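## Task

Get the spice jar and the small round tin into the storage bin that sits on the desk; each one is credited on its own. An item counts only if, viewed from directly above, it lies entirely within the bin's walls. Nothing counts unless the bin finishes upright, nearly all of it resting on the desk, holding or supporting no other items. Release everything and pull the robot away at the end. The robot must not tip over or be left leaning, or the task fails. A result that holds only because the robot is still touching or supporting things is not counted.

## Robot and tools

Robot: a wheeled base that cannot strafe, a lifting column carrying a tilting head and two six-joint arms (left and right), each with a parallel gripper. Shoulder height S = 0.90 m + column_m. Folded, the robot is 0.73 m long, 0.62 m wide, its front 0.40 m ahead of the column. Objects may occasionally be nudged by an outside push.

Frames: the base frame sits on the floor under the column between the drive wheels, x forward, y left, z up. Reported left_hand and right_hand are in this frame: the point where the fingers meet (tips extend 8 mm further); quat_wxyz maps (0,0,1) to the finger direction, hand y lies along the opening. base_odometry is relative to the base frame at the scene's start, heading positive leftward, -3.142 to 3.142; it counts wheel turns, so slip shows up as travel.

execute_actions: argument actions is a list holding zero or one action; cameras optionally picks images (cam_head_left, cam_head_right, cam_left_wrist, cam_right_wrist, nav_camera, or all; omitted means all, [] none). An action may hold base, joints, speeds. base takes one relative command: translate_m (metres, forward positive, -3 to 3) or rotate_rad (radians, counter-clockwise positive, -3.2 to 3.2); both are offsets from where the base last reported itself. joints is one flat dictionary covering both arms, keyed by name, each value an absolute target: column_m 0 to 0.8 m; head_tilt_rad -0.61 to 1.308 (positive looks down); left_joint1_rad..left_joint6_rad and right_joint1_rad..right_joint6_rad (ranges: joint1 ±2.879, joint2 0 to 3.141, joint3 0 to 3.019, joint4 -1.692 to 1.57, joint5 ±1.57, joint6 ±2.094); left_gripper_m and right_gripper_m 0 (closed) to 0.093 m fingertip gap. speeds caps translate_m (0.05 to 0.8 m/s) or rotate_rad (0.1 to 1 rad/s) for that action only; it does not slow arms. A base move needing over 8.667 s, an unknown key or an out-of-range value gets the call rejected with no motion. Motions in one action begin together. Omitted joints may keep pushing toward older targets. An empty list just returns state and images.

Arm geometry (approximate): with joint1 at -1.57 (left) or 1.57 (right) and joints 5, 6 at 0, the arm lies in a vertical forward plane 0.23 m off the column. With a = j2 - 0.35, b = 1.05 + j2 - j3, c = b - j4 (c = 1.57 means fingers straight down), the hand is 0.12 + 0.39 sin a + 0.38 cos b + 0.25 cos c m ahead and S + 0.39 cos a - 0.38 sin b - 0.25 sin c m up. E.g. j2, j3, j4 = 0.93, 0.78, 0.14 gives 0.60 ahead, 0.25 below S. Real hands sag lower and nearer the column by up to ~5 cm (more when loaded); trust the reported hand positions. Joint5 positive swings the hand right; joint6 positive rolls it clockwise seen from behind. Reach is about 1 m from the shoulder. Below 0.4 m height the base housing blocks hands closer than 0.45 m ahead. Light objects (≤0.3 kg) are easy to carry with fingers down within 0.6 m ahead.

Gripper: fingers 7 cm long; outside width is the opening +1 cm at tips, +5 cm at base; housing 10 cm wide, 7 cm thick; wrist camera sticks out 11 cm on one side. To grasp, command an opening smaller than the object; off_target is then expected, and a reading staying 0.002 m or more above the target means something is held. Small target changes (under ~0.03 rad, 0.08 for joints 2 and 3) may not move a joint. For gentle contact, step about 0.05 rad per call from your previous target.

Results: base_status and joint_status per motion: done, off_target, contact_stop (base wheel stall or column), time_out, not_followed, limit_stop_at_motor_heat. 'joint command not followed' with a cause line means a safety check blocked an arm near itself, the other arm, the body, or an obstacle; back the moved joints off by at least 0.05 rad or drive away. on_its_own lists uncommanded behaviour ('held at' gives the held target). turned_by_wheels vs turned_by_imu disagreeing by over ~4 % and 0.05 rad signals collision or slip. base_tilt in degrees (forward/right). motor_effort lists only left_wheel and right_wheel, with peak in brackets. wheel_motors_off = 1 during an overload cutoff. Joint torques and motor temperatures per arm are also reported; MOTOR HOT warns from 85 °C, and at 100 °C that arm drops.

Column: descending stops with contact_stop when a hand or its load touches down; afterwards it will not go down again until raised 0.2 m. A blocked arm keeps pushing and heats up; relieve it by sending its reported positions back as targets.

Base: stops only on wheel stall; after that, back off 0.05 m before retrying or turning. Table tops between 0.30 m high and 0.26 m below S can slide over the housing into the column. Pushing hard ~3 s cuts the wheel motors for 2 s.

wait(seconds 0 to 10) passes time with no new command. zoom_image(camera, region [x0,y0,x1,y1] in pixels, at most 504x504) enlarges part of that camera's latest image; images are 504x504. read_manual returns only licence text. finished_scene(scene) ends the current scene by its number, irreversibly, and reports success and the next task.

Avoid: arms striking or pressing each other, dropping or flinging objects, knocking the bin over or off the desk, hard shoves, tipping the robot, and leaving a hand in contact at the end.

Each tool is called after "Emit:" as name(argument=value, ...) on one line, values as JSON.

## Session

Emit:
execute_actions(actions=[{"joints":{"head_tilt_rad":0.5}}])

Scene clock: 0.80 s.
Joint torques (N m, as the arm reports them, + toward a larger angle): left_arm=[-0.63 -6.48 -0.89 -1.26  0.04  0.04] | right_arm=[ 0.76 -7.89 -1.09 -1.03 -0.1   0.16]
Motor temperatures (°C, as the motors report them): left_arm=[24 25 26 24 26 25] | right_arm=[23 26 24 23 24 24]
base_odometry: x=+0.000 y=+0.000 heading=+0.000 (m, m, rad; odometry frame)
turned_by_wheels: +0.000 (rad since the last result)
turned_by_imu: +0.000 (rad since the last result)
base_tilt: forward=-0.2 right=-0.1 (deg)
base_status: not commanded
joint_positions: column_m=+0.556 head_tilt_rad=+0.518 left_joint1_rad=-1.553 left_joint2_rad=+0.885 left_joint3_rad=+0.398 left_joint4_rad=-0.919 left_joint5_rad=-0.052 left_joint6_rad=+0.043 left_gripper_m=+0.095 right_joint1_rad=+1.567 right_joint2_rad=+0.879 right_joint3_rad=+0.416 right_joint4_rad=-0.959 right_joint5_rad=-0.041 right_joint6_rad=-0.014 right_gripper_m=+0.095
joint_status: all done
wheel_motors_off: 0
motor_effort: left_wheel=+2(3) right_wheel=+2(4) (%)
left_hand: x=+0.1453 y=+0.2372 z=+1.2509 quat_wxyz=(+0.428, -0.023, -0.903, -0.019) (m; base frame)
right_hand: x=+0.1502 y=-0.2191 z=+1.2554 quat_wxyz=(+0.434, -0.004, -0.901, -0.021) (m; base frame)
pictures: cam_head_left, cam_head_right, cam_left_wrist, cam_right_wrist, nav_camera
Images, in order (width x height): cam_head_left 504x504, cam_head_right 504x504, cam_left_wrist 504x504, cam_right_wrist 504x504, nav_camera 504x504.

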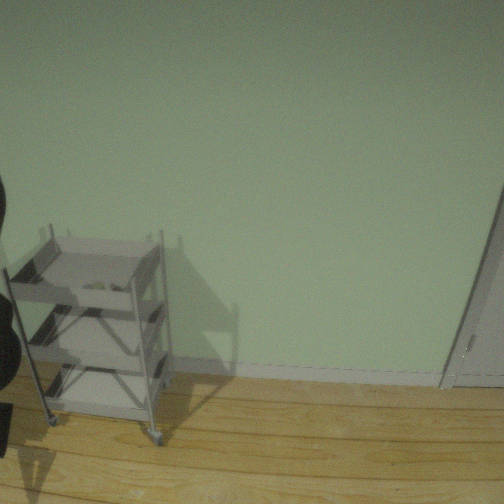

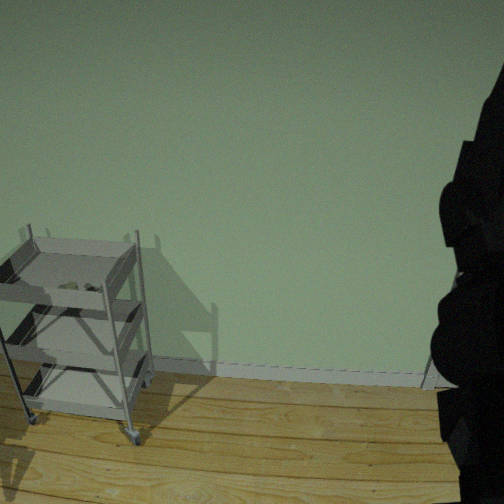

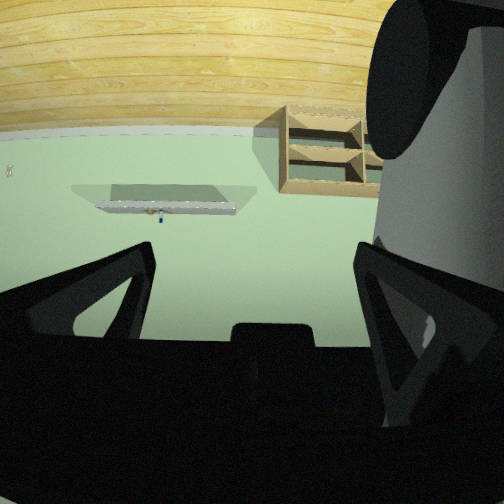

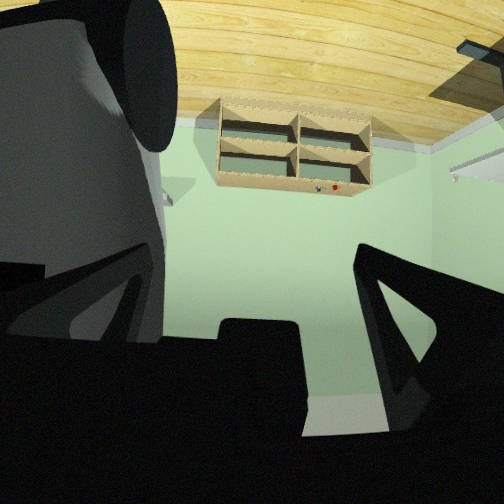

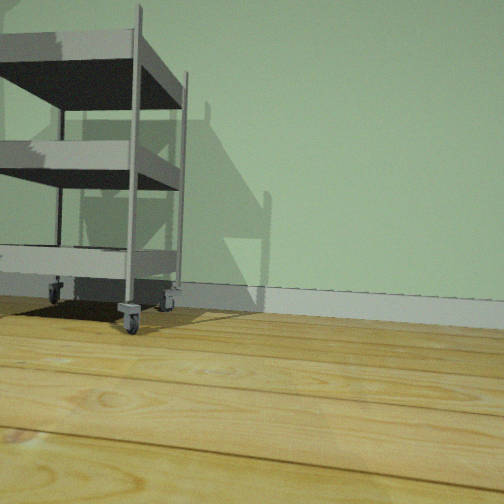

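Same layout: tin probably on wall shelf. Check the counter.

Emit:
zoom_image(camera="cam_head_left", region=[0,220,180,320])

Emit:
execute_actions(actions=[{"base":{"rotate_rad":1.6},"joints":{"head_tilt_rad":0.4}}], cameras=["cam_head_left"])

Emit:
execute_actions(actions=[{"base":{"rotate_rad":1.0}}], cameras=["cam_head_left"])

Region (0, 220, 180, 320) of cam_head_left's 504x504 image, scaled by 2.800, with more detail than that image has.

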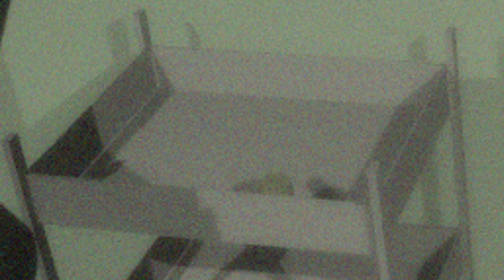

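Scene clock: 4.97 s.
Joint torques (N m, as the arm reports them, + toward a larger angle): left_arm=[-0.44 -6.05 -0.99 -1.23  0.04  0.05] | right_arm=[ 0.71 -8.35 -0.77 -1.07 -0.08  0.15]
Motor temperatures (°C, as the motors report them): left_arm=[24 26 26 24 26 25] | right_arm=[23 26 24 23 24 24]
base_odometry: x=+0.000 y=+0.000 heading=+1.599 (m, m, rad; odometry frame)
turned_by_wheels: +1.599 (rad since the last result)
turned_by_imu: +1.605 (rad since the last result)
base_tilt: forward=-0.2 right=-0.1 (deg)
base_status: done
joint_positions: column_m=+0.556 head_tilt_rad=+0.419 left_joint1_rad=-1.553 left_joint2_rad=+0.885 left_joint3_rad=+0.398 left_joint4_rad=-0.919 left_joint5_rad=-0.052 left_joint6_rad=+0.043 left_gripper_m=+0.095 right_joint1_rad=+1.567 right_joint2_rad=+0.879 right_joint3_rad=+0.416 right_joint4_rad=-0.959 right_joint5_rad=-0.041 right_joint6_rad=-0.014 right_gripper_m=+0.095
joint_status: all done
wheel_motors_off: 0
motor_effort: left_wheel=-2(31) right_wheel=+3(28) (%)
left_hand: x=+0.1453 y=+0.2372 z=+1.2509 quat_wxyz=(+0.428, -0.023, -0.903, -0.019) (m; base frame)
right_hand: x=+0.1502 y=-0.2191 z=+1.2554 quat_wxyz=(+0.434, -0.004, -0.901, -0.021) (m; base frame)
pictures: cam_head_left
Images, in order (width x height): cam_head_left 504x504.

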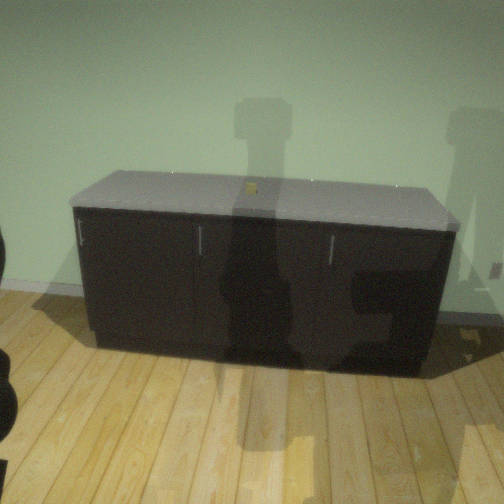

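Scene clock: 7.43 s.
Joint torques (N m, as the arm reports them, + toward a larger angle): left_arm=[-0.59 -6.45 -1.06 -1.22  0.05  0.04] | right_arm=[ 0.89 -7.52 -1.04 -1.02 -0.08  0.15]
Motor temperatures (°C, as the motors report them): left_arm=[24 26 26 24 26 25] | right_arm=[23 26 24 23 24 24]
base_odometry: x=+0.000 y=+0.000 heading=+2.599 (m, m, rad; odometry frame)
turned_by_wheels: +0.999 (rad since the last result)
turned_by_imu: +1.005 (rad since the last result)
base_tilt: forward=-0.2 right=-0.1 (deg)
base_status: done
joint_positions: column_m=+0.556 head_tilt_rad=+0.419 left_joint1_rad=-1.553 left_joint2_rad=+0.885 left_joint3_rad=+0.398 left_joint4_rad=-0.919 left_joint5_rad=-0.052 left_joint6_rad=+0.043 left_gripper_m=+0.095 right_joint1_rad=+1.567 right_joint2_rad=+0.879 right_joint3_rad=+0.416 right_joint4_rad=-0.959 right_joint5_rad=-0.041 right_joint6_rad=-0.014 right_gripper_m=+0.095
joint_status: not commanded
wheel_motors_off: 0
motor_effort: left_wheel=-4(23) right_wheel=+2(23) (%)
left_hand: x=+0.1453 y=+0.2372 z=+1.2509 quat_wxyz=(+0.428, -0.023, -0.903, -0.019) (m; base frame)
right_hand: x=+0.1502 y=-0.2191 z=+1.2554 quat_wxyz=(+0.434, -0.004, -0.901, -0.021) (m; base frame)
pictures: cam_head_left
Images, in order (width x height): cam_head_left 504x504.

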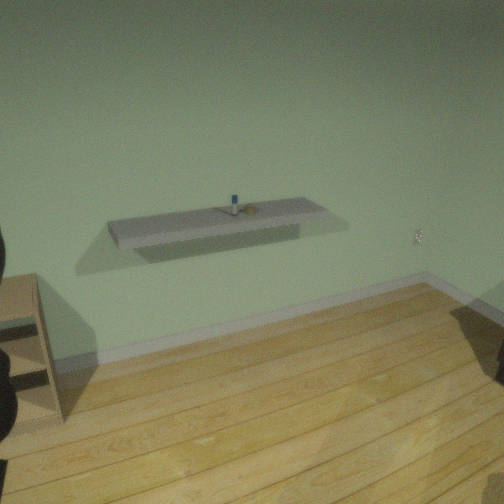

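Emit:
execute_actions(actions=[{"base":{"rotate_rad":0.9},"joints":{"head_tilt_rad":0.5}}], cameras=["cam_head_left"])

Emit:
execute_actions(actions=[{"base":{"rotate_rad":0.95}}], cameras=["cam_head_left"])

Scene clock: 10.87 s.
Joint torques (N m, as the arm reports them, + toward a larger angle): left_arm=[-0.55 -6.69 -0.84 -1.28  0.05  0.04] | right_arm=[ 0.87 -7.82 -1.02 -1.13 -0.09  0.17]
Motor temperatures (°C, as the motors report them): left_arm=[24 26 26 24 26 25] | right_arm=[23 26 24 23 24 24]
base_odometry: x=+0.000 y=+0.000 heading=-2.785 (m, m, rad; odometry frame)
turned_by_wheels: +0.899 (rad since the last result)
turned_by_imu: +0.905 (rad since the last result)
base_tilt: forward=-0.2 right=-0.1 (deg)
base_status: done
joint_positions: column_m=+0.556 head_tilt_rad=+0.504 left_joint1_rad=-1.553 left_joint2_rad=+0.885 left_joint3_rad=+0.398 left_joint4_rad=-0.919 left_joint5_rad=-0.052 left_joint6_rad=+0.043 left_gripper_m=+0.095 right_joint1_rad=+1.567 right_joint2_rad=+0.879 right_joint3_rad=+0.416 right_joint4_rad=-0.959 right_joint5_rad=-0.041 right_joint6_rad=-0.014 right_gripper_m=+0.095
joint_status: all done
wheel_motors_off: 0
motor_effort: left_wheel=-5(22) right_wheel=+1(26) (%)
left_hand: x=+0.1453 y=+0.2372 z=+1.2509 quat_wxyz=(+0.428, -0.023, -0.903, -0.019) (m; base frame)
right_hand: x=+0.1502 y=-0.2191 z=+1.2554 quat_wxyz=(+0.434, -0.004, -0.901, -0.021) (m; base frame)
pictures: cam_head_left
Images, in order (width x height): cam_head_left 504x504.

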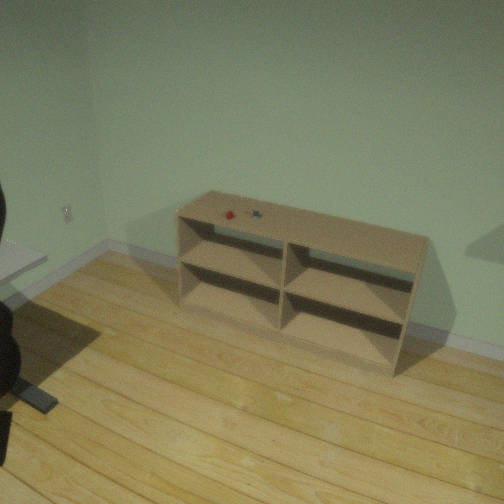

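Scene clock: 13.13 s.
Joint torques (N m, as the arm reports them, + toward a larger angle): left_arm=[-0.66 -6.41 -0.78 -1.26  0.05  0.04] | right_arm=[ 0.98 -7.83 -0.9  -1.14 -0.1   0.15]
Motor temperatures (°C, as the motors report them): left_arm=[24 26 26 24 26 25] | right_arm=[23 26 24 23 24 24]
base_odometry: x=+0.000 y=+0.000 heading=-1.836 (m, m, rad; odometry frame)
turned_by_wheels: +0.949 (rad since the last result)
turned_by_imu: +0.955 (rad since the last result)
base_tilt: forward=-0.2 right=-0.1 (deg)
base_status: done
joint_positions: column_m=+0.556 head_tilt_rad=+0.504 left_joint1_rad=-1.553 left_joint2_rad=+0.885 left_joint3_rad=+0.398 left_joint4_rad=-0.919 left_joint5_rad=-0.052 left_joint6_rad=+0.043 left_gripper_m=+0.095 right_joint1_rad=+1.567 right_joint2_rad=+0.879 right_joint3_rad=+0.416 right_joint4_rad=-0.959 right_joint5_rad=-0.041 right_joint6_rad=-0.014 right_gripper_m=+0.095
joint_status: not commanded
wheel_motors_off: 0
motor_effort: left_wheel=-3(21) right_wheel=+3(22) (%)
left_hand: x=+0.1453 y=+0.2372 z=+1.2509 quat_wxyz=(+0.428, -0.023, -0.903, -0.019) (m; base frame)
right_hand: x=+0.1502 y=-0.2191 z=+1.2554 quat_wxyz=(+0.434, -0.004, -0.901, -0.021) (m; base frame)
pictures: cam_head_left
Images, in order (width x height): cam_head_left 504x504.

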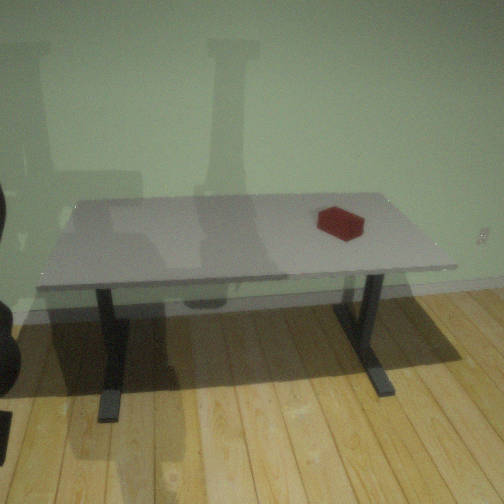

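Emit:
execute_actions(actions=[{"base":{"rotate_rad":2.03},"joints":{"left_joint1_rad":-1.57,"left_joint5_rad":0,"left_joint6_rad":0,"left_joint2_rad":1.25,"left_joint3_rad":1.4,"left_joint4_rad":-0.67,"column_m":0.45}}], cameras=[])

Emit:
execute_actions(actions=[{"base":{"translate_m":0.6},"joints":{"head_tilt_rad":0.8}}], cameras=["cam_head_left","cam_left_wrist","nav_camera"])

Scene clock: 18.37 s.
Joint torques (N m, as the arm reports them, + toward a larger angle): left_arm=[ -0.47 -19.34   4.84   0.25   0.12  -0.05] | right_arm=[ 0.87 -8.14 -0.92 -1.03 -0.07  0.16]
Motor temperatures (°C, as the motors report them): left_arm=[24 26 26 24 26 25] | right_arm=[23 26 24 23 24 24]
base_odometry: x=+0.000 y=+0.000 heading=+0.193 (m, m, rad; odometry frame)
turned_by_wheels: +2.029 (rad since the last result)
turned_by_imu: +2.041 (rad since the last result)
base_tilt: forward=-0.2 right=-0.1 (deg)
base_status: done
joint_positions: column_m=+0.450 head_tilt_rad=+0.504 left_joint1_rad=-1.571 left_joint2_rad=+1.241 left_joint3_rad=+1.398 left_joint4_rad=-0.674 left_joint5_rad=-0.001 left_joint6_rad=+0.011 left_gripper_m=+0.095 right_joint1_rad=+1.567 right_joint2_rad=+0.879 right_joint3_rad=+0.416 right_joint4_rad=-0.959 right_joint5_rad=-0.041 right_joint6_rad=-0.014 right_gripper_m=+0.095
joint_status: all done
wheel_motors_off: 0
motor_effort: left_wheel=-1(23) right_wheel=+3(21) (%)
left_hand: x=+0.6662 y=+0.2248 z=+1.0504 quat_wxyz=(-0.004, -0.005, -1.000, -0.001) (m; base frame)
right_hand: x=+0.1502 y=-0.2191 z=+1.1495 quat_wxyz=(+0.434, -0.004, -0.901, -0.021) (m; base frame)
pictures: none
No camera images: the call's "cameras" was empty. Leave "cameras" out to get every camera's image.

Scene clock: 21.10 s.
Joint torques (N m, as the arm reports them, + toward a larger angle): left_arm=[ -0.74 -19.33   5.4    0.31   0.1   -0.05] | right_arm=[ 0.81 -7.9  -1.37 -1.1  -0.08  0.16]
Motor temperatures (°C, as the motors report them): left_arm=[24 26 27 24 26 25] | right_arm=[23 26 24 23 24 24]
base_odometry: x=+0.589 y=+0.115 heading=+0.193 (m, m, rad; odometry frame)
turned_by_wheels: +0.000 (rad since the last result)
turned_by_imu: -0.001 (rad since the last result)
base_tilt: forward=-0.1 right=-0.1 (deg)
base_status: done
joint_positions: column_m=+0.450 head_tilt_rad=+0.802 left_joint1_rad=-1.571 left_joint2_rad=+1.241 left_joint3_rad=+1.394 left_joint4_rad=-0.674 left_joint5_rad=-0.001 left_joint6_rad=+0.011 left_gripper_m=+0.095 right_joint1_rad=+1.567 right_joint2_rad=+0.879 right_joint3_rad=+0.417 right_joint4_rad=-0.959 right_joint5_rad=-0.041 right_joint6_rad=-0.014 right_gripper_m=+0.095
joint_status: all done
wheel_motors_off: 0
motor_effort: left_wheel=+0(34) right_wheel=+1(45) (%)
left_hand: x=+0.6636 y=+0.2248 z=+1.0490 quat_wxyz=(-0.001, -0.005, -1.000, -0.001) (m; base frame)
right_hand: x=+0.1510 y=-0.2191 z=+1.1493 quat_wxyz=(+0.433, -0.004, -0.901, -0.021) (m; base frame)
pictures: cam_head_left, cam_left_wrist, nav_camera
Images, in order (width x height): cam_head_left 504x504, cam_left_wrist 504x504, nav_camera 504x504.

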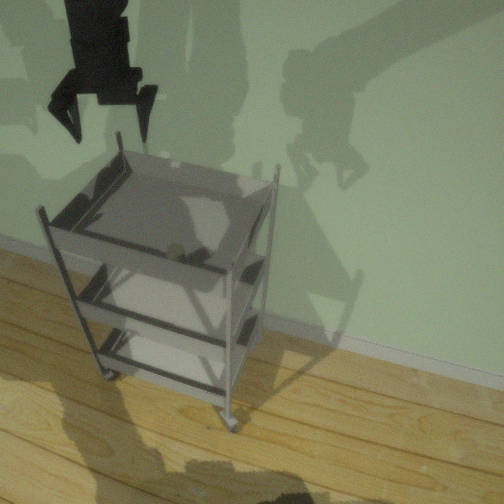

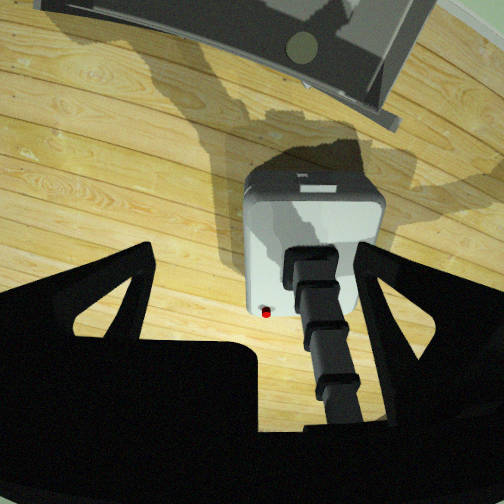

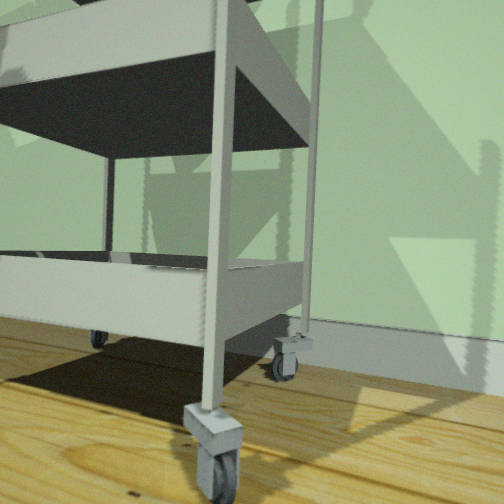

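Emit:
execute_actions(actions=[{"base":{"rotate_rad":-0.075},"joints":{"column_m":0.38}}], cameras=[])

Emit:
execute_actions(actions=[{"base":{"translate_m":0.07},"joints":{"column_m":0.3,"left_joint6_rad":0.22,"left_gripper_m":0.075}}], cameras=["cam_head_left","cam_left_wrist"])

Scene clock: 23.63 s.
Joint torques (N m, as the arm reports them, + toward a larger angle): left_arm=[ -0.64 -18.81   5.11   0.31   0.12  -0.04] | right_arm=[ 0.93 -7.95 -1.03 -1.04 -0.09  0.17]
Motor temperatures (°C, as the motors report them): left_arm=[24 26 27 24 26 25] | right_arm=[23 26 24 23 24 24]
base_odometry: x=+0.589 y=+0.115 heading=+0.119 (m, m, rad; odometry frame)
turned_by_wheels: -0.074 (rad since the last result)
turned_by_imu: -0.073 (rad since the last result)
base_tilt: forward=-0.1 right=-0.1 (deg)
base_status: done
joint_positions: column_m=+0.380 head_tilt_rad=+0.802 left_joint1_rad=-1.571 left_joint2_rad=+1.241 left_joint3_rad=+1.394 left_joint4_rad=-0.674 left_joint5_rad=-0.001 left_joint6_rad=+0.011 left_gripper_m=+0.095 right_joint1_rad=+1.567 right_joint2_rad=+0.879 right_joint3_rad=+0.417 right_joint4_rad=-0.959 right_joint5_rad=-0.041 right_joint6_rad=-0.014 right_gripper_m=+0.095
joint_status: all done
wheel_motors_off: 0
motor_effort: left_wheel=+2(26) right_wheel=-1(32) (%)
left_hand: x=+0.6636 y=+0.2248 z=+0.9790 quat_wxyz=(-0.001, -0.005, -1.000, -0.001) (m; base frame)
right_hand: x=+0.1510 y=-0.2191 z=+1.0793 quat_wxyz=(+0.433, -0.004, -0.901, -0.021) (m; base frame)
pictures: none
No camera images: the call's "cameras" was empty. Leave "cameras" out to get every camera's image.

Scene clock: 25.27 s.
Joint torques (N m, as the arm reports them, + toward a larger angle): left_arm=[ -0.67 -19.21   5.18   0.26   0.13   0.16] | right_arm=[ 0.82 -8.1  -1.42 -1.05 -0.07  0.18]
Motor temperatures (°C, as the motors report them): left_arm=[24 26 27 24 26 25] | right_arm=[23 26 24 23 24 24]
base_odometry: x=+0.658 y=+0.124 heading=+0.119 (m, m, rad; odometry frame)
turned_by_wheels: +0.000 (rad since the last result)
turned_by_imu: +0.000 (rad since the last result)
base_tilt: forward=-0.2 right=-0.1 (deg)
base_status: done
joint_positions: column_m=+0.300 head_tilt_rad=+0.803 left_joint1_rad=-1.571 left_joint2_rad=+1.241 left_joint3_rad=+1.393 left_joint4_rad=-0.674 left_joint5_rad=-0.001 left_joint6_rad=+0.208 left_gripper_m=+0.075 right_joint1_rad=+1.567 right_joint2_rad=+0.879 right_joint3_rad=+0.418 right_joint4_rad=-0.959 right_joint5_rad=-0.041 right_joint6_rad=-0.014 right_gripper_m=+0.095
joint_status: all done
wheel_motors_off: 0
motor_effort: left_wheel=+0(27) right_wheel=+3(40) (%)
left_hand: x=+0.6634 y=+0.2248 z=+0.8989 quat_wxyz=(-0.001, -0.104, -0.995, -0.001) (m; base frame)
right_hand: x=+0.1514 y=-0.2191 z=+0.9992 quat_wxyz=(+0.433, -0.004, -0.901, -0.021) (m; base frame)
pictures: cam_head_left, cam_left_wrist
Images, in order (width x height): cam_head_left 504x504, cam_left_wrist 504x504.

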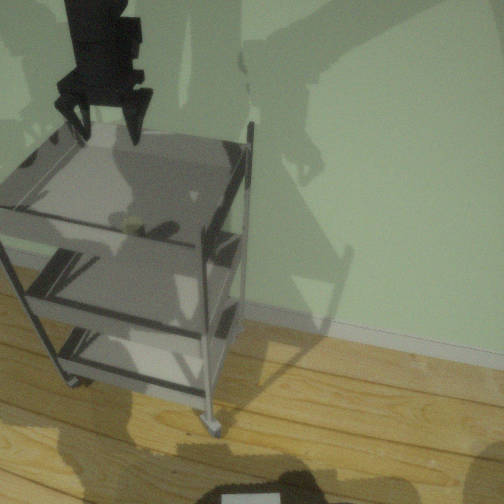

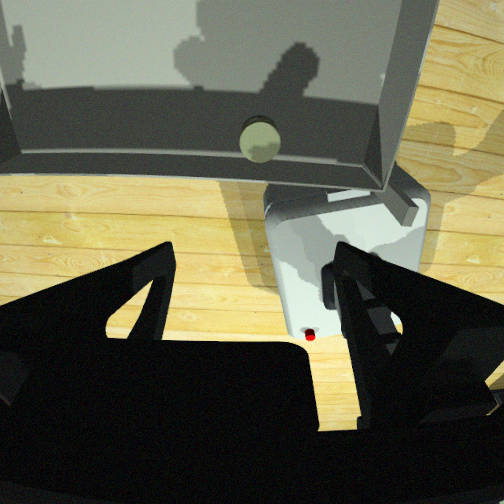

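Emit:
execute_actions(actions=[{"joints":{"column_m":0.18}}], cameras=["cam_head_left","cam_left_wrist"])

Scene clock: 27.93 s.
Joint torques (N m, as the arm reports them, + toward a larger angle): left_arm=[ -0.83 -19.26   5.17   0.25   0.12   0.15] | right_arm=[ 0.88 -7.97 -1.16 -1.06 -0.08  0.15]
Motor temperatures (°C, as the motors report them): left_arm=[24 26 27 24 26 25] | right_arm=[23 26 24 23 24 24]
base_odometry: x=+0.658 y=+0.124 heading=+0.119 (m, m, rad; odometry frame)
turned_by_wheels: +0.000 (rad since the last result)
turned_by_imu: +0.001 (rad since the last result)
base_tilt: forward=-0.2 right=-0.1 (deg)
base_status: not commanded
joint_positions: column_m=+0.180 head_tilt_rad=+0.803 left_joint1_rad=-1.571 left_joint2_rad=+1.241 left_joint3_rad=+1.393 left_joint4_rad=-0.674 left_joint5_rad=-0.001 left_joint6_rad=+0.208 left_gripper_m=+0.075 right_joint1_rad=+1.567 right_joint2_rad=+0.879 right_joint3_rad=+0.418 right_joint4_rad=-0.959 right_joint5_rad=-0.041 right_joint6_rad=-0.014 right_gripper_m=+0.095
joint_status: all done
wheel_motors_off: 0
motor_effort: left_wheel=-2(1) right_wheel=+1(3) (%)
left_hand: x=+0.6634 y=+0.2248 z=+0.7789 quat_wxyz=(-0.001, -0.104, -0.995, -0.001) (m; base frame)
right_hand: x=+0.1514 y=-0.2191 z=+0.8792 quat_wxyz=(+0.433, -0.004, -0.901, -0.021) (m; base frame)
pictures: cam_head_left, cam_left_wrist
Images, in order (width x height): cam_head_left 504x504, cam_left_wrist 504x504.

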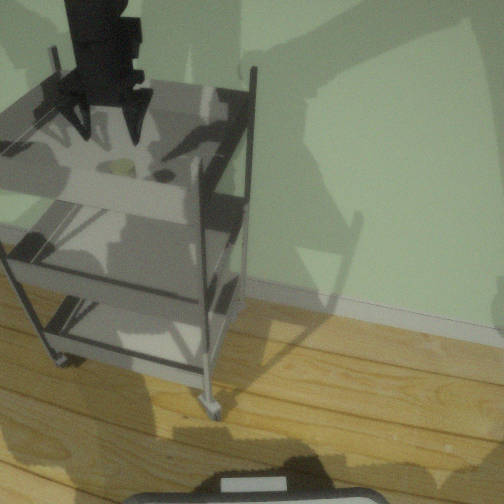

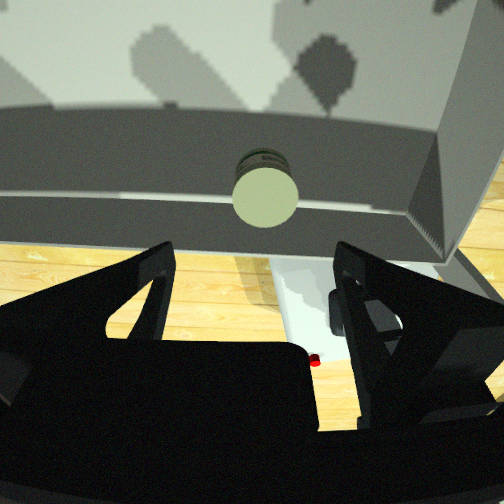

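Emit:
execute_actions(actions=[{"base":{"translate_m":-0.015},"joints":{"column_m":0.13}}], cameras=["cam_head_left","cam_left_wrist"])

Scene clock: 29.77 s.
Joint torques (N m, as the arm reports them, + toward a larger angle): left_arm=[ -0.67 -19.1    5.22   0.21   0.12   0.09] | right_arm=[ 0.92 -8.23 -0.88 -1.12 -0.09  0.15]
Motor temperatures (°C, as the motors report them): left_arm=[24 26 27 24 26 25] | right_arm=[23 26 24 23 24 24]
base_odometry: x=+0.644 y=+0.122 heading=+0.120 (m, m, rad; odometry frame)
turned_by_wheels: +0.001 (rad since the last result)
turned_by_imu: +0.002 (rad since the last result)
base_tilt: forward=-0.2 right=-0.1 (deg)
base_status: done
joint_positions: column_m=+0.130 head_tilt_rad=+0.803 left_joint1_rad=-1.571 left_joint2_rad=+1.242 left_joint3_rad=+1.393 left_joint4_rad=-0.672 left_joint5_rad=-0.001 left_joint6_rad=+0.215 left_gripper_m=+0.075 right_joint1_rad=+1.567 right_joint2_rad=+0.879 right_joint3_rad=+0.414 right_joint4_rad=-0.959 right_joint5_rad=-0.041 right_joint6_rad=-0.014 right_gripper_m=+0.095
joint_status: all done
wheel_motors_off: 0
motor_effort: left_wheel=+1(45) right_wheel=-1(37) (%)
left_hand: x=+0.6632 y=+0.2248 z=+0.7285 quat_wxyz=(-0.001, -0.107, -0.994, -0.001) (m; base frame)
right_hand: x=+0.1494 y=-0.2191 z=+0.8298 quat_wxyz=(+0.435, -0.004, -0.900, -0.021) (m; base frame)
pictures: cam_head_left, cam_left_wrist
Images, in order (width x height): cam_head_left 504x504, cam_left_wrist 504x504.

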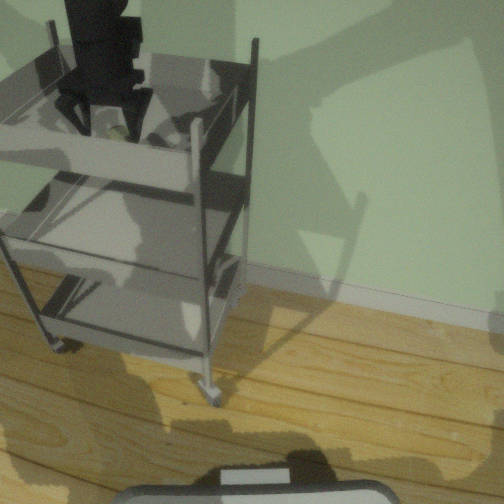

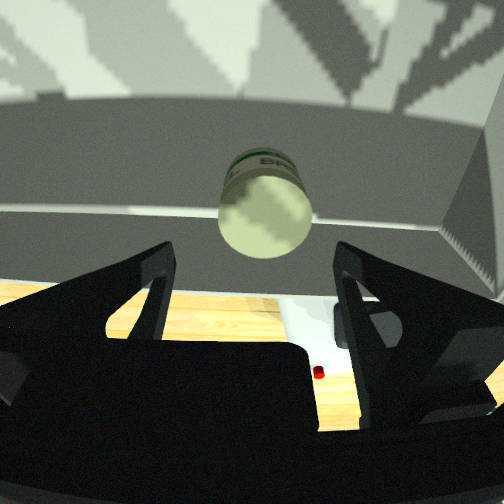

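Emit:
execute_actions(actions=[{"joints":{"column_m":0.09}}], cameras=[])

Emit:
execute_actions(actions=[{"joints":{"left_gripper_m":0.02}}], cameras=["cam_left_wrist"])

Scene clock: 31.53 s.
Joint torques (N m, as the arm reports them, + toward a larger angle): left_arm=[ -0.76 -18.47   4.43   0.15   0.12   0.  ] | right_arm=[ 0.91 -7.89 -0.83 -1.05 -0.08  0.15]
Motor temperatures (°C, as the motors report them): left_arm=[24 27 27 24 26 25] | right_arm=[23 26 24 23 24 24]
base_odometry: x=+0.644 y=+0.122 heading=+0.120 (m, m, rad; odometry frame)
turned_by_wheels: +0.000 (rad since the last result)
turned_by_imu: +0.001 (rad since the last result)
base_tilt: forward=-0.2 right=-0.1 (deg)
base_status: not commanded
joint_positions: column_m=+0.090 head_tilt_rad=+0.803 left_joint1_rad=-1.571 left_joint2_rad=+1.231 left_joint3_rad=+1.407 left_joint4_rad=-0.667 left_joint5_rad=-0.001 left_joint6_rad=+0.224 left_gripper_m=+0.075 right_joint1_rad=+1.567 right_joint2_rad=+0.879 right_joint3_rad=+0.414 right_joint4_rad=-0.959 right_joint5_rad=-0.041 right_joint6_rad=-0.014 right_gripper_m=+0.095
joint_status: all done
wheel_motors_off: 0
motor_effort: left_wheel=+0(1) right_wheel=-2(1) (%)
left_hand: x=+0.6755 y=+0.2248 z=+0.6977 quat_wxyz=(-0.016, -0.112, -0.994, -0.002) (m; base frame)
right_hand: x=+0.1494 y=-0.2191 z=+0.7898 quat_wxyz=(+0.435, -0.004, -0.900, -0.021) (m; base frame)
pictures: none
No camera images: the call's "cameras" was empty. Leave "cameras" out to get every camera's image.

Scene clock: 32.13 s.
Joint torques (N m, as the arm reports them, + toward a larger angle): left_arm=[ -0.69 -18.61   4.46   0.15   0.14   0.  ] | right_arm=[ 0.97 -7.99 -0.81 -1.06 -0.08  0.15]
Motor temperatures (°C, as the motors report them): left_arm=[24 27 27 24 26 25] | right_arm=[23 26 24 23 24 24]
base_odometry: x=+0.644 y=+0.122 heading=+0.120 (m, m, rad; odometry frame)
turned_by_wheels: +0.000 (rad since the last result)
turned_by_imu: +0.000 (rad since the last result)
base_tilt: forward=-0.2 right=-0.1 (deg)
base_status: not commanded
joint_positions: column_m=+0.090 head_tilt_rad=+0.803 left_joint1_rad=-1.571 left_joint2_rad=+1.231 left_joint3_rad=+1.407 left_joint4_rad=-0.666 left_joint5_rad=-0.001 left_joint6_rad=+0.226 left_gripper_m=+0.036 right_joint1_rad=+1.567 right_joint2_rad=+0.879 right_joint3_rad=+0.414 right_joint4_rad=-0.959 right_joint5_rad=-0.041 right_joint6_rad=-0.014 right_gripper_m=+0.095
joint_status: left_gripper_m off_target (ended at +0.036, target +0.020)
wheel_motors_off: 0
motor_effort: left_wheel=-1(1) right_wheel=-1(3) (%)
left_hand: x=+0.6758 y=+0.2248 z=+0.6977 quat_wxyz=(-0.017, -0.113, -0.994, -0.003) (m; base frame)
right_hand: x=+0.1494 y=-0.2191 z=+0.7898 quat_wxyz=(+0.435, -0.004, -0.900, -0.021) (m; base frame)
pictures: cam_left_wrist
Images, in order (width x height): cam_left_wrist 504x504.

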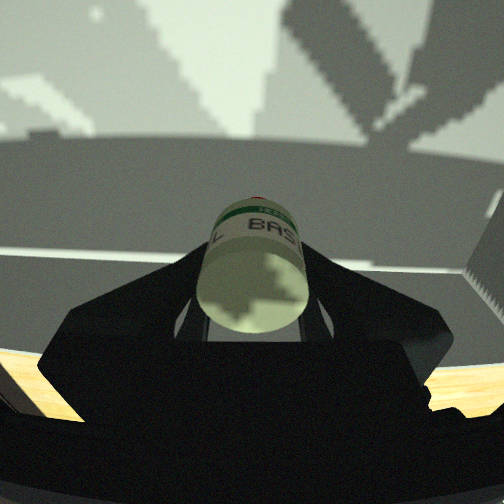

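Emit:
execute_actions(actions=[{"joints":{"column_m":0.26}}], cameras=[])

Emit:
execute_actions(actions=[{"base":{"translate_m":-0.3},"joints":{"column_m":0.4}}], cameras=[])

Emit:
execute_actions(actions=[{"base":{"rotate_rad":2.66},"joints":{"column_m":0.6,"head_tilt_rad":0.6,"left_joint2_rad":0.9,"left_joint4_rad":-1.02}}], cameras=[])

Emit:
execute_actions(actions=[{"base":{"translate_m":1.3}}], cameras=["cam_head_left","cam_head_right","nav_camera"])

Scene clock: 36.73 s.
Joint torques (N m, as the arm reports them, + toward a larger angle): left_arm=[ -0.53 -18.6    5.     0.05   0.14  -0.01] | right_arm=[ 0.7  -8.   -0.84 -1.06 -0.08  0.13]
Motor temperatures (°C, as the motors report them): left_arm=[24 27 27 24 26 25] | right_arm=[23 26 24 23 24 24]
base_odometry: x=+0.644 y=+0.122 heading=+0.120 (m, m, rad; odometry frame)
turned_by_wheels: +0.000 (rad since the last result)
turned_by_imu: +0.002 (rad since the last result)
base_tilt: forward=-0.2 right=-0.2 (deg)
base_status: not commanded
joint_positions: column_m=+0.260 head_tilt_rad=+0.803 left_joint1_rad=-1.571 left_joint2_rad=+1.235 left_joint3_rad=+1.397 left_joint4_rad=-0.666 left_joint5_rad=-0.001 left_joint6_rad=+0.226 left_gripper_m=+0.036 right_joint1_rad=+1.567 right_joint2_rad=+0.879 right_joint3_rad=+0.414 right_joint4_rad=-0.959 right_joint5_rad=-0.041 right_joint6_rad=-0.014 right_gripper_m=+0.095
joint_status: all done
wheel_motors_off: 0
motor_effort: left_wheel=+1(2) right_wheel=+0(4) (%)
left_hand: x=+0.6693 y=+0.2248 z=+0.8630 quat_wxyz=(-0.010, -0.113, -0.994, -0.002) (m; base frame)
right_hand: x=+0.1494 y=-0.2191 z=+0.9597 quat_wxyz=(+0.435, -0.004, -0.900, -0.021) (m; base frame)
pictures: none
No camera images: the call's "cameras" was empty. Leave "cameras" out to get every camera's image.

Scene clock: 39.13 s.
Joint torques (N m, as the arm reports them, + toward a larger angle): left_arm=[ -0.49 -19.21   5.3    0.05   0.14   0.  ] | right_arm=[ 1.03 -7.94 -0.51 -1.05 -0.08  0.16]
Motor temperatures (°C, as the motors report them): left_arm=[24 27 27 24 26 25] | right_arm=[23 26 24 23 24 24]
base_odometry: x=+0.346 y=+0.086 heading=+0.120 (m, m, rad; odometry frame)
turned_by_wheels: -0.001 (rad since the last result)
turned_by_imu: +0.001 (rad since the last result)
base_tilt: forward=-0.1 right=-0.1 (deg)
base_status: done
joint_positions: column_m=+0.400 head_tilt_rad=+0.803 left_joint1_rad=-1.571 left_joint2_rad=+1.242 left_joint3_rad=+1.393 left_joint4_rad=-0.666 left_joint5_rad=-0.001 left_joint6_rad=+0.226 left_gripper_m=+0.036 right_joint1_rad=+1.567 right_joint2_rad=+0.879 right_joint3_rad=+0.413 right_joint4_rad=-0.959 right_joint5_rad=-0.041 right_joint6_rad=-0.014 right_gripper_m=+0.095
joint_status: all done
wheel_motors_off: 0
motor_effort: left_wheel=-2(33) right_wheel=+1(44) (%)
left_hand: x=+0.6649 y=+0.2248 z=+0.9984 quat_wxyz=(-0.004, -0.113, -0.994, -0.001) (m; base frame)
right_hand: x=+0.1486 y=-0.2191 z=+1.1000 quat_wxyz=(+0.435, -0.004, -0.900, -0.021) (m; base frame)
pictures: none
No camera images: the call's "cameras" was empty. Leave "cameras" out to get every camera's image.

Scene clock: 43.13 s.
Joint torques (N m, as the arm reports them, + toward a larger angle): left_arm=[ -0.9  -18.2    6.89  -0.32   0.13  -0.01] | right_arm=[ 0.77 -8.18 -0.65 -1.12 -0.08  0.16]
Motor temperatures (°C, as the motors report them): left_arm=[24 27 27 24 26 25] | right_arm=[23 26 24 23 24 24]
base_odometry: x=+0.346 y=+0.086 heading=+2.779 (m, m, rad; odometry frame)
turned_by_wheels: +2.659 (rad since the last result)
turned_by_imu: +2.672 (rad since the last result)
base_tilt: forward=-0.2 right=-0.1 (deg)
base_status: done
joint_positions: column_m=+0.600 head_tilt_rad=+0.617 left_joint1_rad=-1.571 left_joint2_rad=+0.907 left_joint3_rad=+1.395 left_joint4_rad=-1.005 left_joint5_rad=-0.001 left_joint6_rad=+0.226 left_gripper_m=+0.036 right_joint1_rad=+1.567 right_joint2_rad=+0.879 right_joint3_rad=+0.413 right_joint4_rad=-0.959 right_joint5_rad=-0.041 right_joint6_rad=-0.014 right_gripper_m=+0.095
joint_status: all done
wheel_motors_off: 0
motor_effort: left_wheel=-1(30) right_wheel=+2(35) (%)
left_hand: x=+0.6539 y=+0.2248 z=+1.3794 quat_wxyz=(-0.003, -0.113, -0.994, -0.001) (m; base frame)
right_hand: x=+0.1486 y=-0.2191 z=+1.3000 quat_wxyz=(+0.435, -0.004, -0.900, -0.021) (m; base frame)
pictures: none
No camera images: the call's "cameras" was empty. Leave "cameras" out to get every camera's image.

Scene clock: 46.97 s.
Joint torques (N m, as the arm reports them, + toward a larger angle): left_arm=[ -0.62 -18.98   6.91  -0.24   0.13   0.  ] | right_arm=[ 0.76 -7.94 -1.04 -1.08 -0.09  0.15]
Motor temperatures (°C, as the motors report them): left_arm=[24 27 28 24 26 25] | right_arm=[23 26 24 23 24 24]
base_odometry: x=-0.870 y=+0.547 heading=+2.779 (m, m, rad; odometry frame)
turned_by_wheels: +0.000 (rad since the last result)
turned_by_imu: -0.003 (rad since the last result)
base_tilt: forward=-0.2 right=-0.2 (deg)
base_status: done
joint_positions: column_m=+0.600 head_tilt_rad=+0.617 left_joint1_rad=-1.571 left_joint2_rad=+0.906 left_joint3_rad=+1.391 left_joint4_rad=-1.008 left_joint5_rad=-0.001 left_joint6_rad=+0.226 left_gripper_m=+0.036 right_joint1_rad=+1.567 right_joint2_rad=+0.879 right_joint3_rad=+0.416 right_joint4_rad=-0.959 right_joint5_rad=-0.041 right_joint6_rad=-0.014 right_gripper_m=+0.095
joint_status: not commanded
wheel_motors_off: 0
motor_effort: left_wheel=-1(34) right_wheel=+2(46) (%)
left_hand: x=+0.6516 y=+0.2248 z=+1.3787 quat_wxyz=(+0.000, -0.113, -0.994, -0.001) (m; base frame)
right_hand: x=+0.1506 y=-0.2191 z=+1.2993 quat_wxyz=(+0.434, -0.004, -0.901, -0.021) (m; base frame)
pictures: cam_head_left, cam_head_right, nav_camera
Images, in order (width x height): cam_head_left 504x504, cam_head_right 504x504, nav_camera 504x504.

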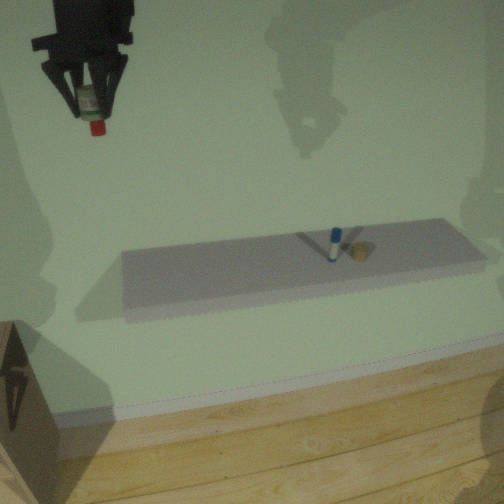

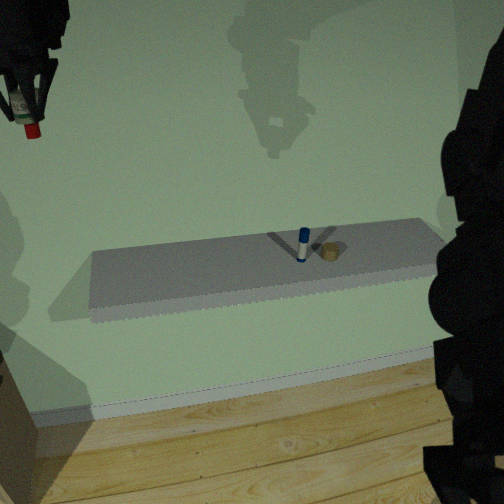

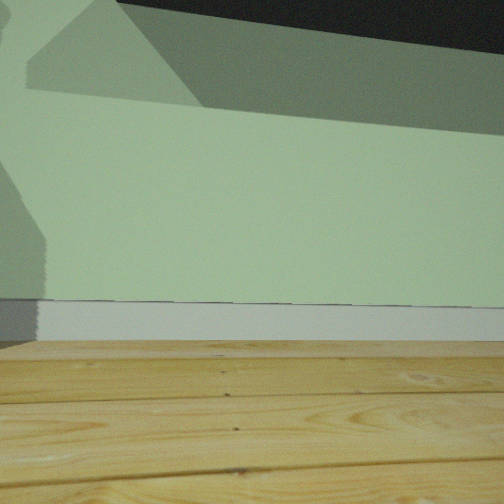

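Emit:
execute_actions(actions=[{"base":{"rotate_rad":-0.11},"joints":{"column_m":0.55,"left_joint2_rad":0.55,"left_joint3_rad":0.7,"left_joint4_rad":-0.67,"right_joint5_rad":0,"right_joint2_rad":1.25,"right_joint3_rad":1.4,"right_joint4_rad":-0.67}}], cameras=[])

Emit:
execute_actions(actions=[{"base":{"translate_m":0.42},"joints":{"head_tilt_rad":0.8,"column_m":0.48}}], cameras=["cam_head_right","cam_right_wrist"])

Scene clock: 49.77 s.
Joint torques (N m, as the arm reports them, + toward a larger angle): left_arm=[ -0.63 -10.55   5.99   0.52   0.13   0.  ] | right_arm=[  1.01 -22.15   6.91   0.62  -0.01   0.17]
Motor temperatures (°C, as the motors report them): left_arm=[24 27 28 24 26 25] | right_arm=[23 26 24 23 24 24]
base_odometry: x=-0.870 y=+0.547 heading=+2.670 (m, m, rad; odometry frame)
turned_by_wheels: -0.109 (rad since the last result)
turned_by_imu: -0.108 (rad since the last result)
base_tilt: forward=-0.1 right=-0.1 (deg)
base_status: done
joint_positions: column_m=+0.550 head_tilt_rad=+0.617 left_joint1_rad=-1.571 left_joint2_rad=+0.562 left_joint3_rad=+0.675 left_joint4_rad=-0.683 left_joint5_rad=-0.001 left_joint6_rad=+0.226 left_gripper_m=+0.036 right_joint1_rad=+1.567 right_joint2_rad=+1.262 right_joint3_rad=+1.384 right_joint4_rad=-0.670 right_joint5_rad=-0.002 right_joint6_rad=-0.014 right_gripper_m=+0.095
joint_status: all done
wheel_motors_off: 0
motor_effort: left_wheel=-1(23) right_wheel=+0(32) (%)
left_hand: x=+0.4223 y=+0.2247 z=+1.2756 quat_wxyz=(+0.023, -0.113, -0.993, +0.002) (m; base frame)
right_hand: x=+0.6528 y=-0.2271 z=+1.1359 quat_wxyz=(+0.012, +0.006, -1.000, +0.001) (m; base frame)
pictures: none
No camera images: the call's "cameras" was empty. Leave "cameras" out to get every camera's image.

Scene clock: 52.33 s.
Joint torques (N m, as the arm reports them, + toward a larger angle): left_arm=[-0.6  -9.6   5.73  0.52  0.12  0.  ] | right_arm=[  1.09 -20.73   7.26   0.57  -0.02   0.15]
Motor temperatures (°C, as the motors report them): left_arm=[24 27 28 24 26 25] | right_arm=[23 27 24 23 24 24]
base_odometry: x=-1.244 y=+0.738 heading=+2.670 (m, m, rad; odometry frame)
turned_by_wheels: +0.000 (rad since the last result)
turned_by_imu: -0.001 (rad since the last result)
base_tilt: forward=-0.2 right=-0.2 (deg)
base_status: done
joint_positions: column_m=+0.480 head_tilt_rad=+0.802 left_joint1_rad=-1.571 left_joint2_rad=+0.556 left_joint3_rad=+0.680 left_joint4_rad=-0.682 left_joint5_rad=-0.001 left_joint6_rad=+0.226 left_gripper_m=+0.036 right_joint1_rad=+1.567 right_joint2_rad=+1.261 right_joint3_rad=+1.384 right_joint4_rad=-0.670 right_joint5_rad=-0.002 right_joint6_rad=-0.014 right_gripper_m=+0.095
joint_status: all done
wheel_motors_off: 0
motor_effort: left_wheel=+0(29) right_wheel=+2(42) (%)
left_hand: x=+0.4262 y=+0.2247 z=+1.2084 quat_wxyz=(+0.017, -0.113, -0.994, +0.001) (m; base frame)
right_hand: x=+0.6529 y=-0.2271 z=+1.0661 quat_wxyz=(+0.012, +0.006, -1.000, +0.001) (m; base frame)
pictures: cam_head_right, cam_right_wrist
Images, in order (width x height): cam_head_right 504x504, cam_right_wrist 504x504.

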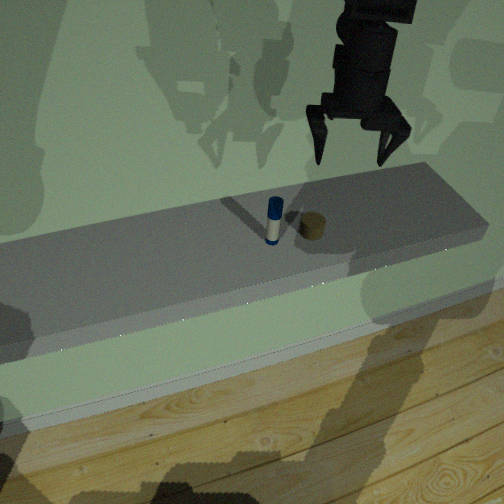

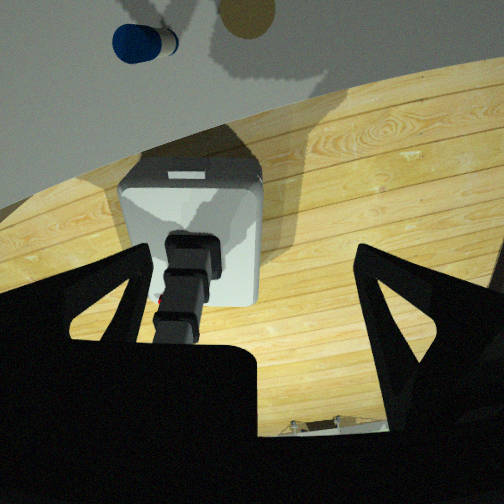

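Emit:
execute_actions(actions=[{"base":{"translate_m":0.11},"joints":{"column_m":0.42,"right_joint6_rad":1.2,"right_gripper_m":0.08}}], cameras=["cam_head_right","cam_right_wrist"])

Scene clock: 54.67 s.
Joint torques (N m, as the arm reports them, + toward a larger angle): left_arm=[-0.68 -9.48  5.84  0.27  0.14 -0.01] | right_arm=[  0.45 -21.24   7.02   0.5    0.08   0.24]
Motor temperatures (°C, as the motors report them): left_arm=[24 27 28 24 26 25] | right_arm=[23 27 24 23 24 24]
base_odometry: x=-1.342 y=+0.788 heading=+2.670 (m, m, rad; odometry frame)
turned_by_wheels: +0.000 (rad since the last result)
turned_by_imu: +0.001 (rad since the last result)
base_tilt: forward=-0.2 right=-0.1 (deg)
base_status: done
joint_positions: column_m=+0.420 head_tilt_rad=+0.803 left_joint1_rad=-1.571 left_joint2_rad=+0.554 left_joint3_rad=+0.684 left_joint4_rad=-0.680 left_joint5_rad=-0.001 left_joint6_rad=+0.226 left_gripper_m=+0.036 right_joint1_rad=+1.567 right_joint2_rad=+1.261 right_joint3_rad=+1.385 right_joint4_rad=-0.670 right_joint5_rad=-0.002 right_joint6_rad=+1.191 right_gripper_m=+0.080
joint_status: all done
wheel_motors_off: 0
motor_effort: left_wheel=-1(28) right_wheel=-1(28) (%)
left_hand: x=+0.4289 y=+0.2247 z=+1.1496 quat_wxyz=(+0.013, -0.113, -0.994, +0.001) (m; base frame)
right_hand: x=+0.6536 y=-0.2271 z=+1.0063 quat_wxyz=(+0.009, -0.562, -0.827, +0.007) (m; base frame)
pictures: cam_head_right, cam_right_wrist
Images, in order (width x height): cam_head_right 504x504, cam_right_wrist 504x504.

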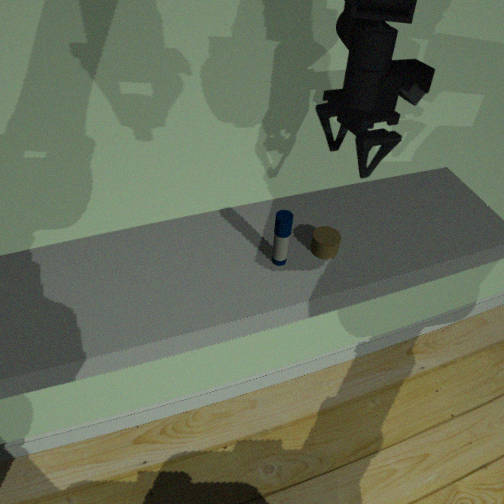

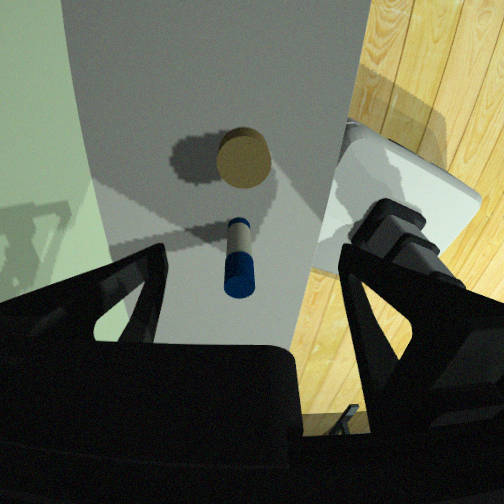

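Need slightly left and forward.

Emit:
execute_actions(actions=[{"base":{"rotate_rad":0.03},"joints":{"column_m":0.34}}], cameras=["cam_head_right","cam_right_wrist"])

Scene clock: 56.83 s.
Joint torques (N m, as the arm reports them, + toward a larger angle): left_arm=[-0.58 -9.55  5.84  0.44  0.13 -0.01] | right_arm=[  0.7  -21.33   6.93   0.49   0.04   0.25]
Motor temperatures (°C, as the motors report them): left_arm=[24 27 28 24 26 25] | right_arm=[23 27 25 23 24 24]
base_odometry: x=-1.342 y=+0.788 heading=+2.699 (m, m, rad; odometry frame)
turned_by_wheels: +0.029 (rad since the last result)
turned_by_imu: +0.030 (rad since the last result)
base_tilt: forward=-0.1 right=-0.1 (deg)
base_status: done
joint_positions: column_m=+0.340 head_tilt_rad=+0.803 left_joint1_rad=-1.571 left_joint2_rad=+0.554 left_joint3_rad=+0.684 left_joint4_rad=-0.680 left_joint5_rad=-0.001 left_joint6_rad=+0.226 left_gripper_m=+0.036 right_joint1_rad=+1.568 right_joint2_rad=+1.261 right_joint3_rad=+1.385 right_joint4_rad=-0.670 right_joint5_rad=-0.001 right_joint6_rad=+1.191 right_gripper_m=+0.080
joint_status: all done
wheel_motors_off: 0
motor_effort: left_wheel=-2(25) right_wheel=+3(24) (%)
left_hand: x=+0.4289 y=+0.2247 z=+1.0696 quat_wxyz=(+0.013, -0.113, -0.994, +0.001) (m; base frame)
right_hand: x=+0.6536 y=-0.2266 z=+0.9263 quat_wxyz=(+0.009, -0.561, -0.827, +0.007) (m; base frame)
pictures: cam_head_right, cam_right_wrist
Images, in order (width x height): cam_head_right 504x504, cam_right_wrist 504x504.

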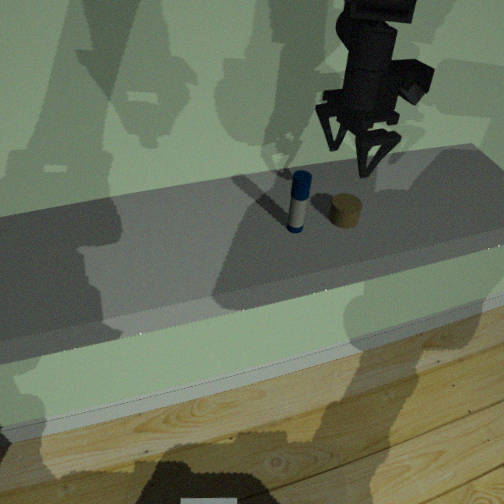

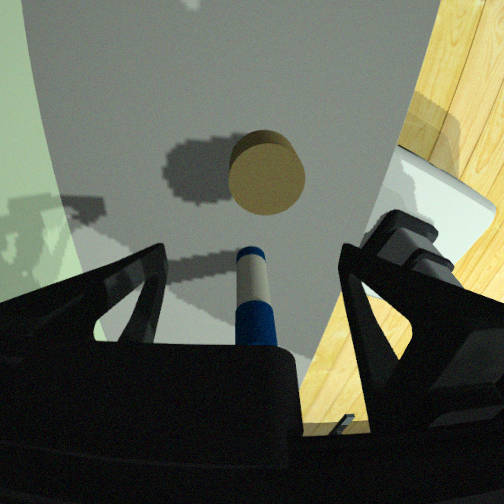

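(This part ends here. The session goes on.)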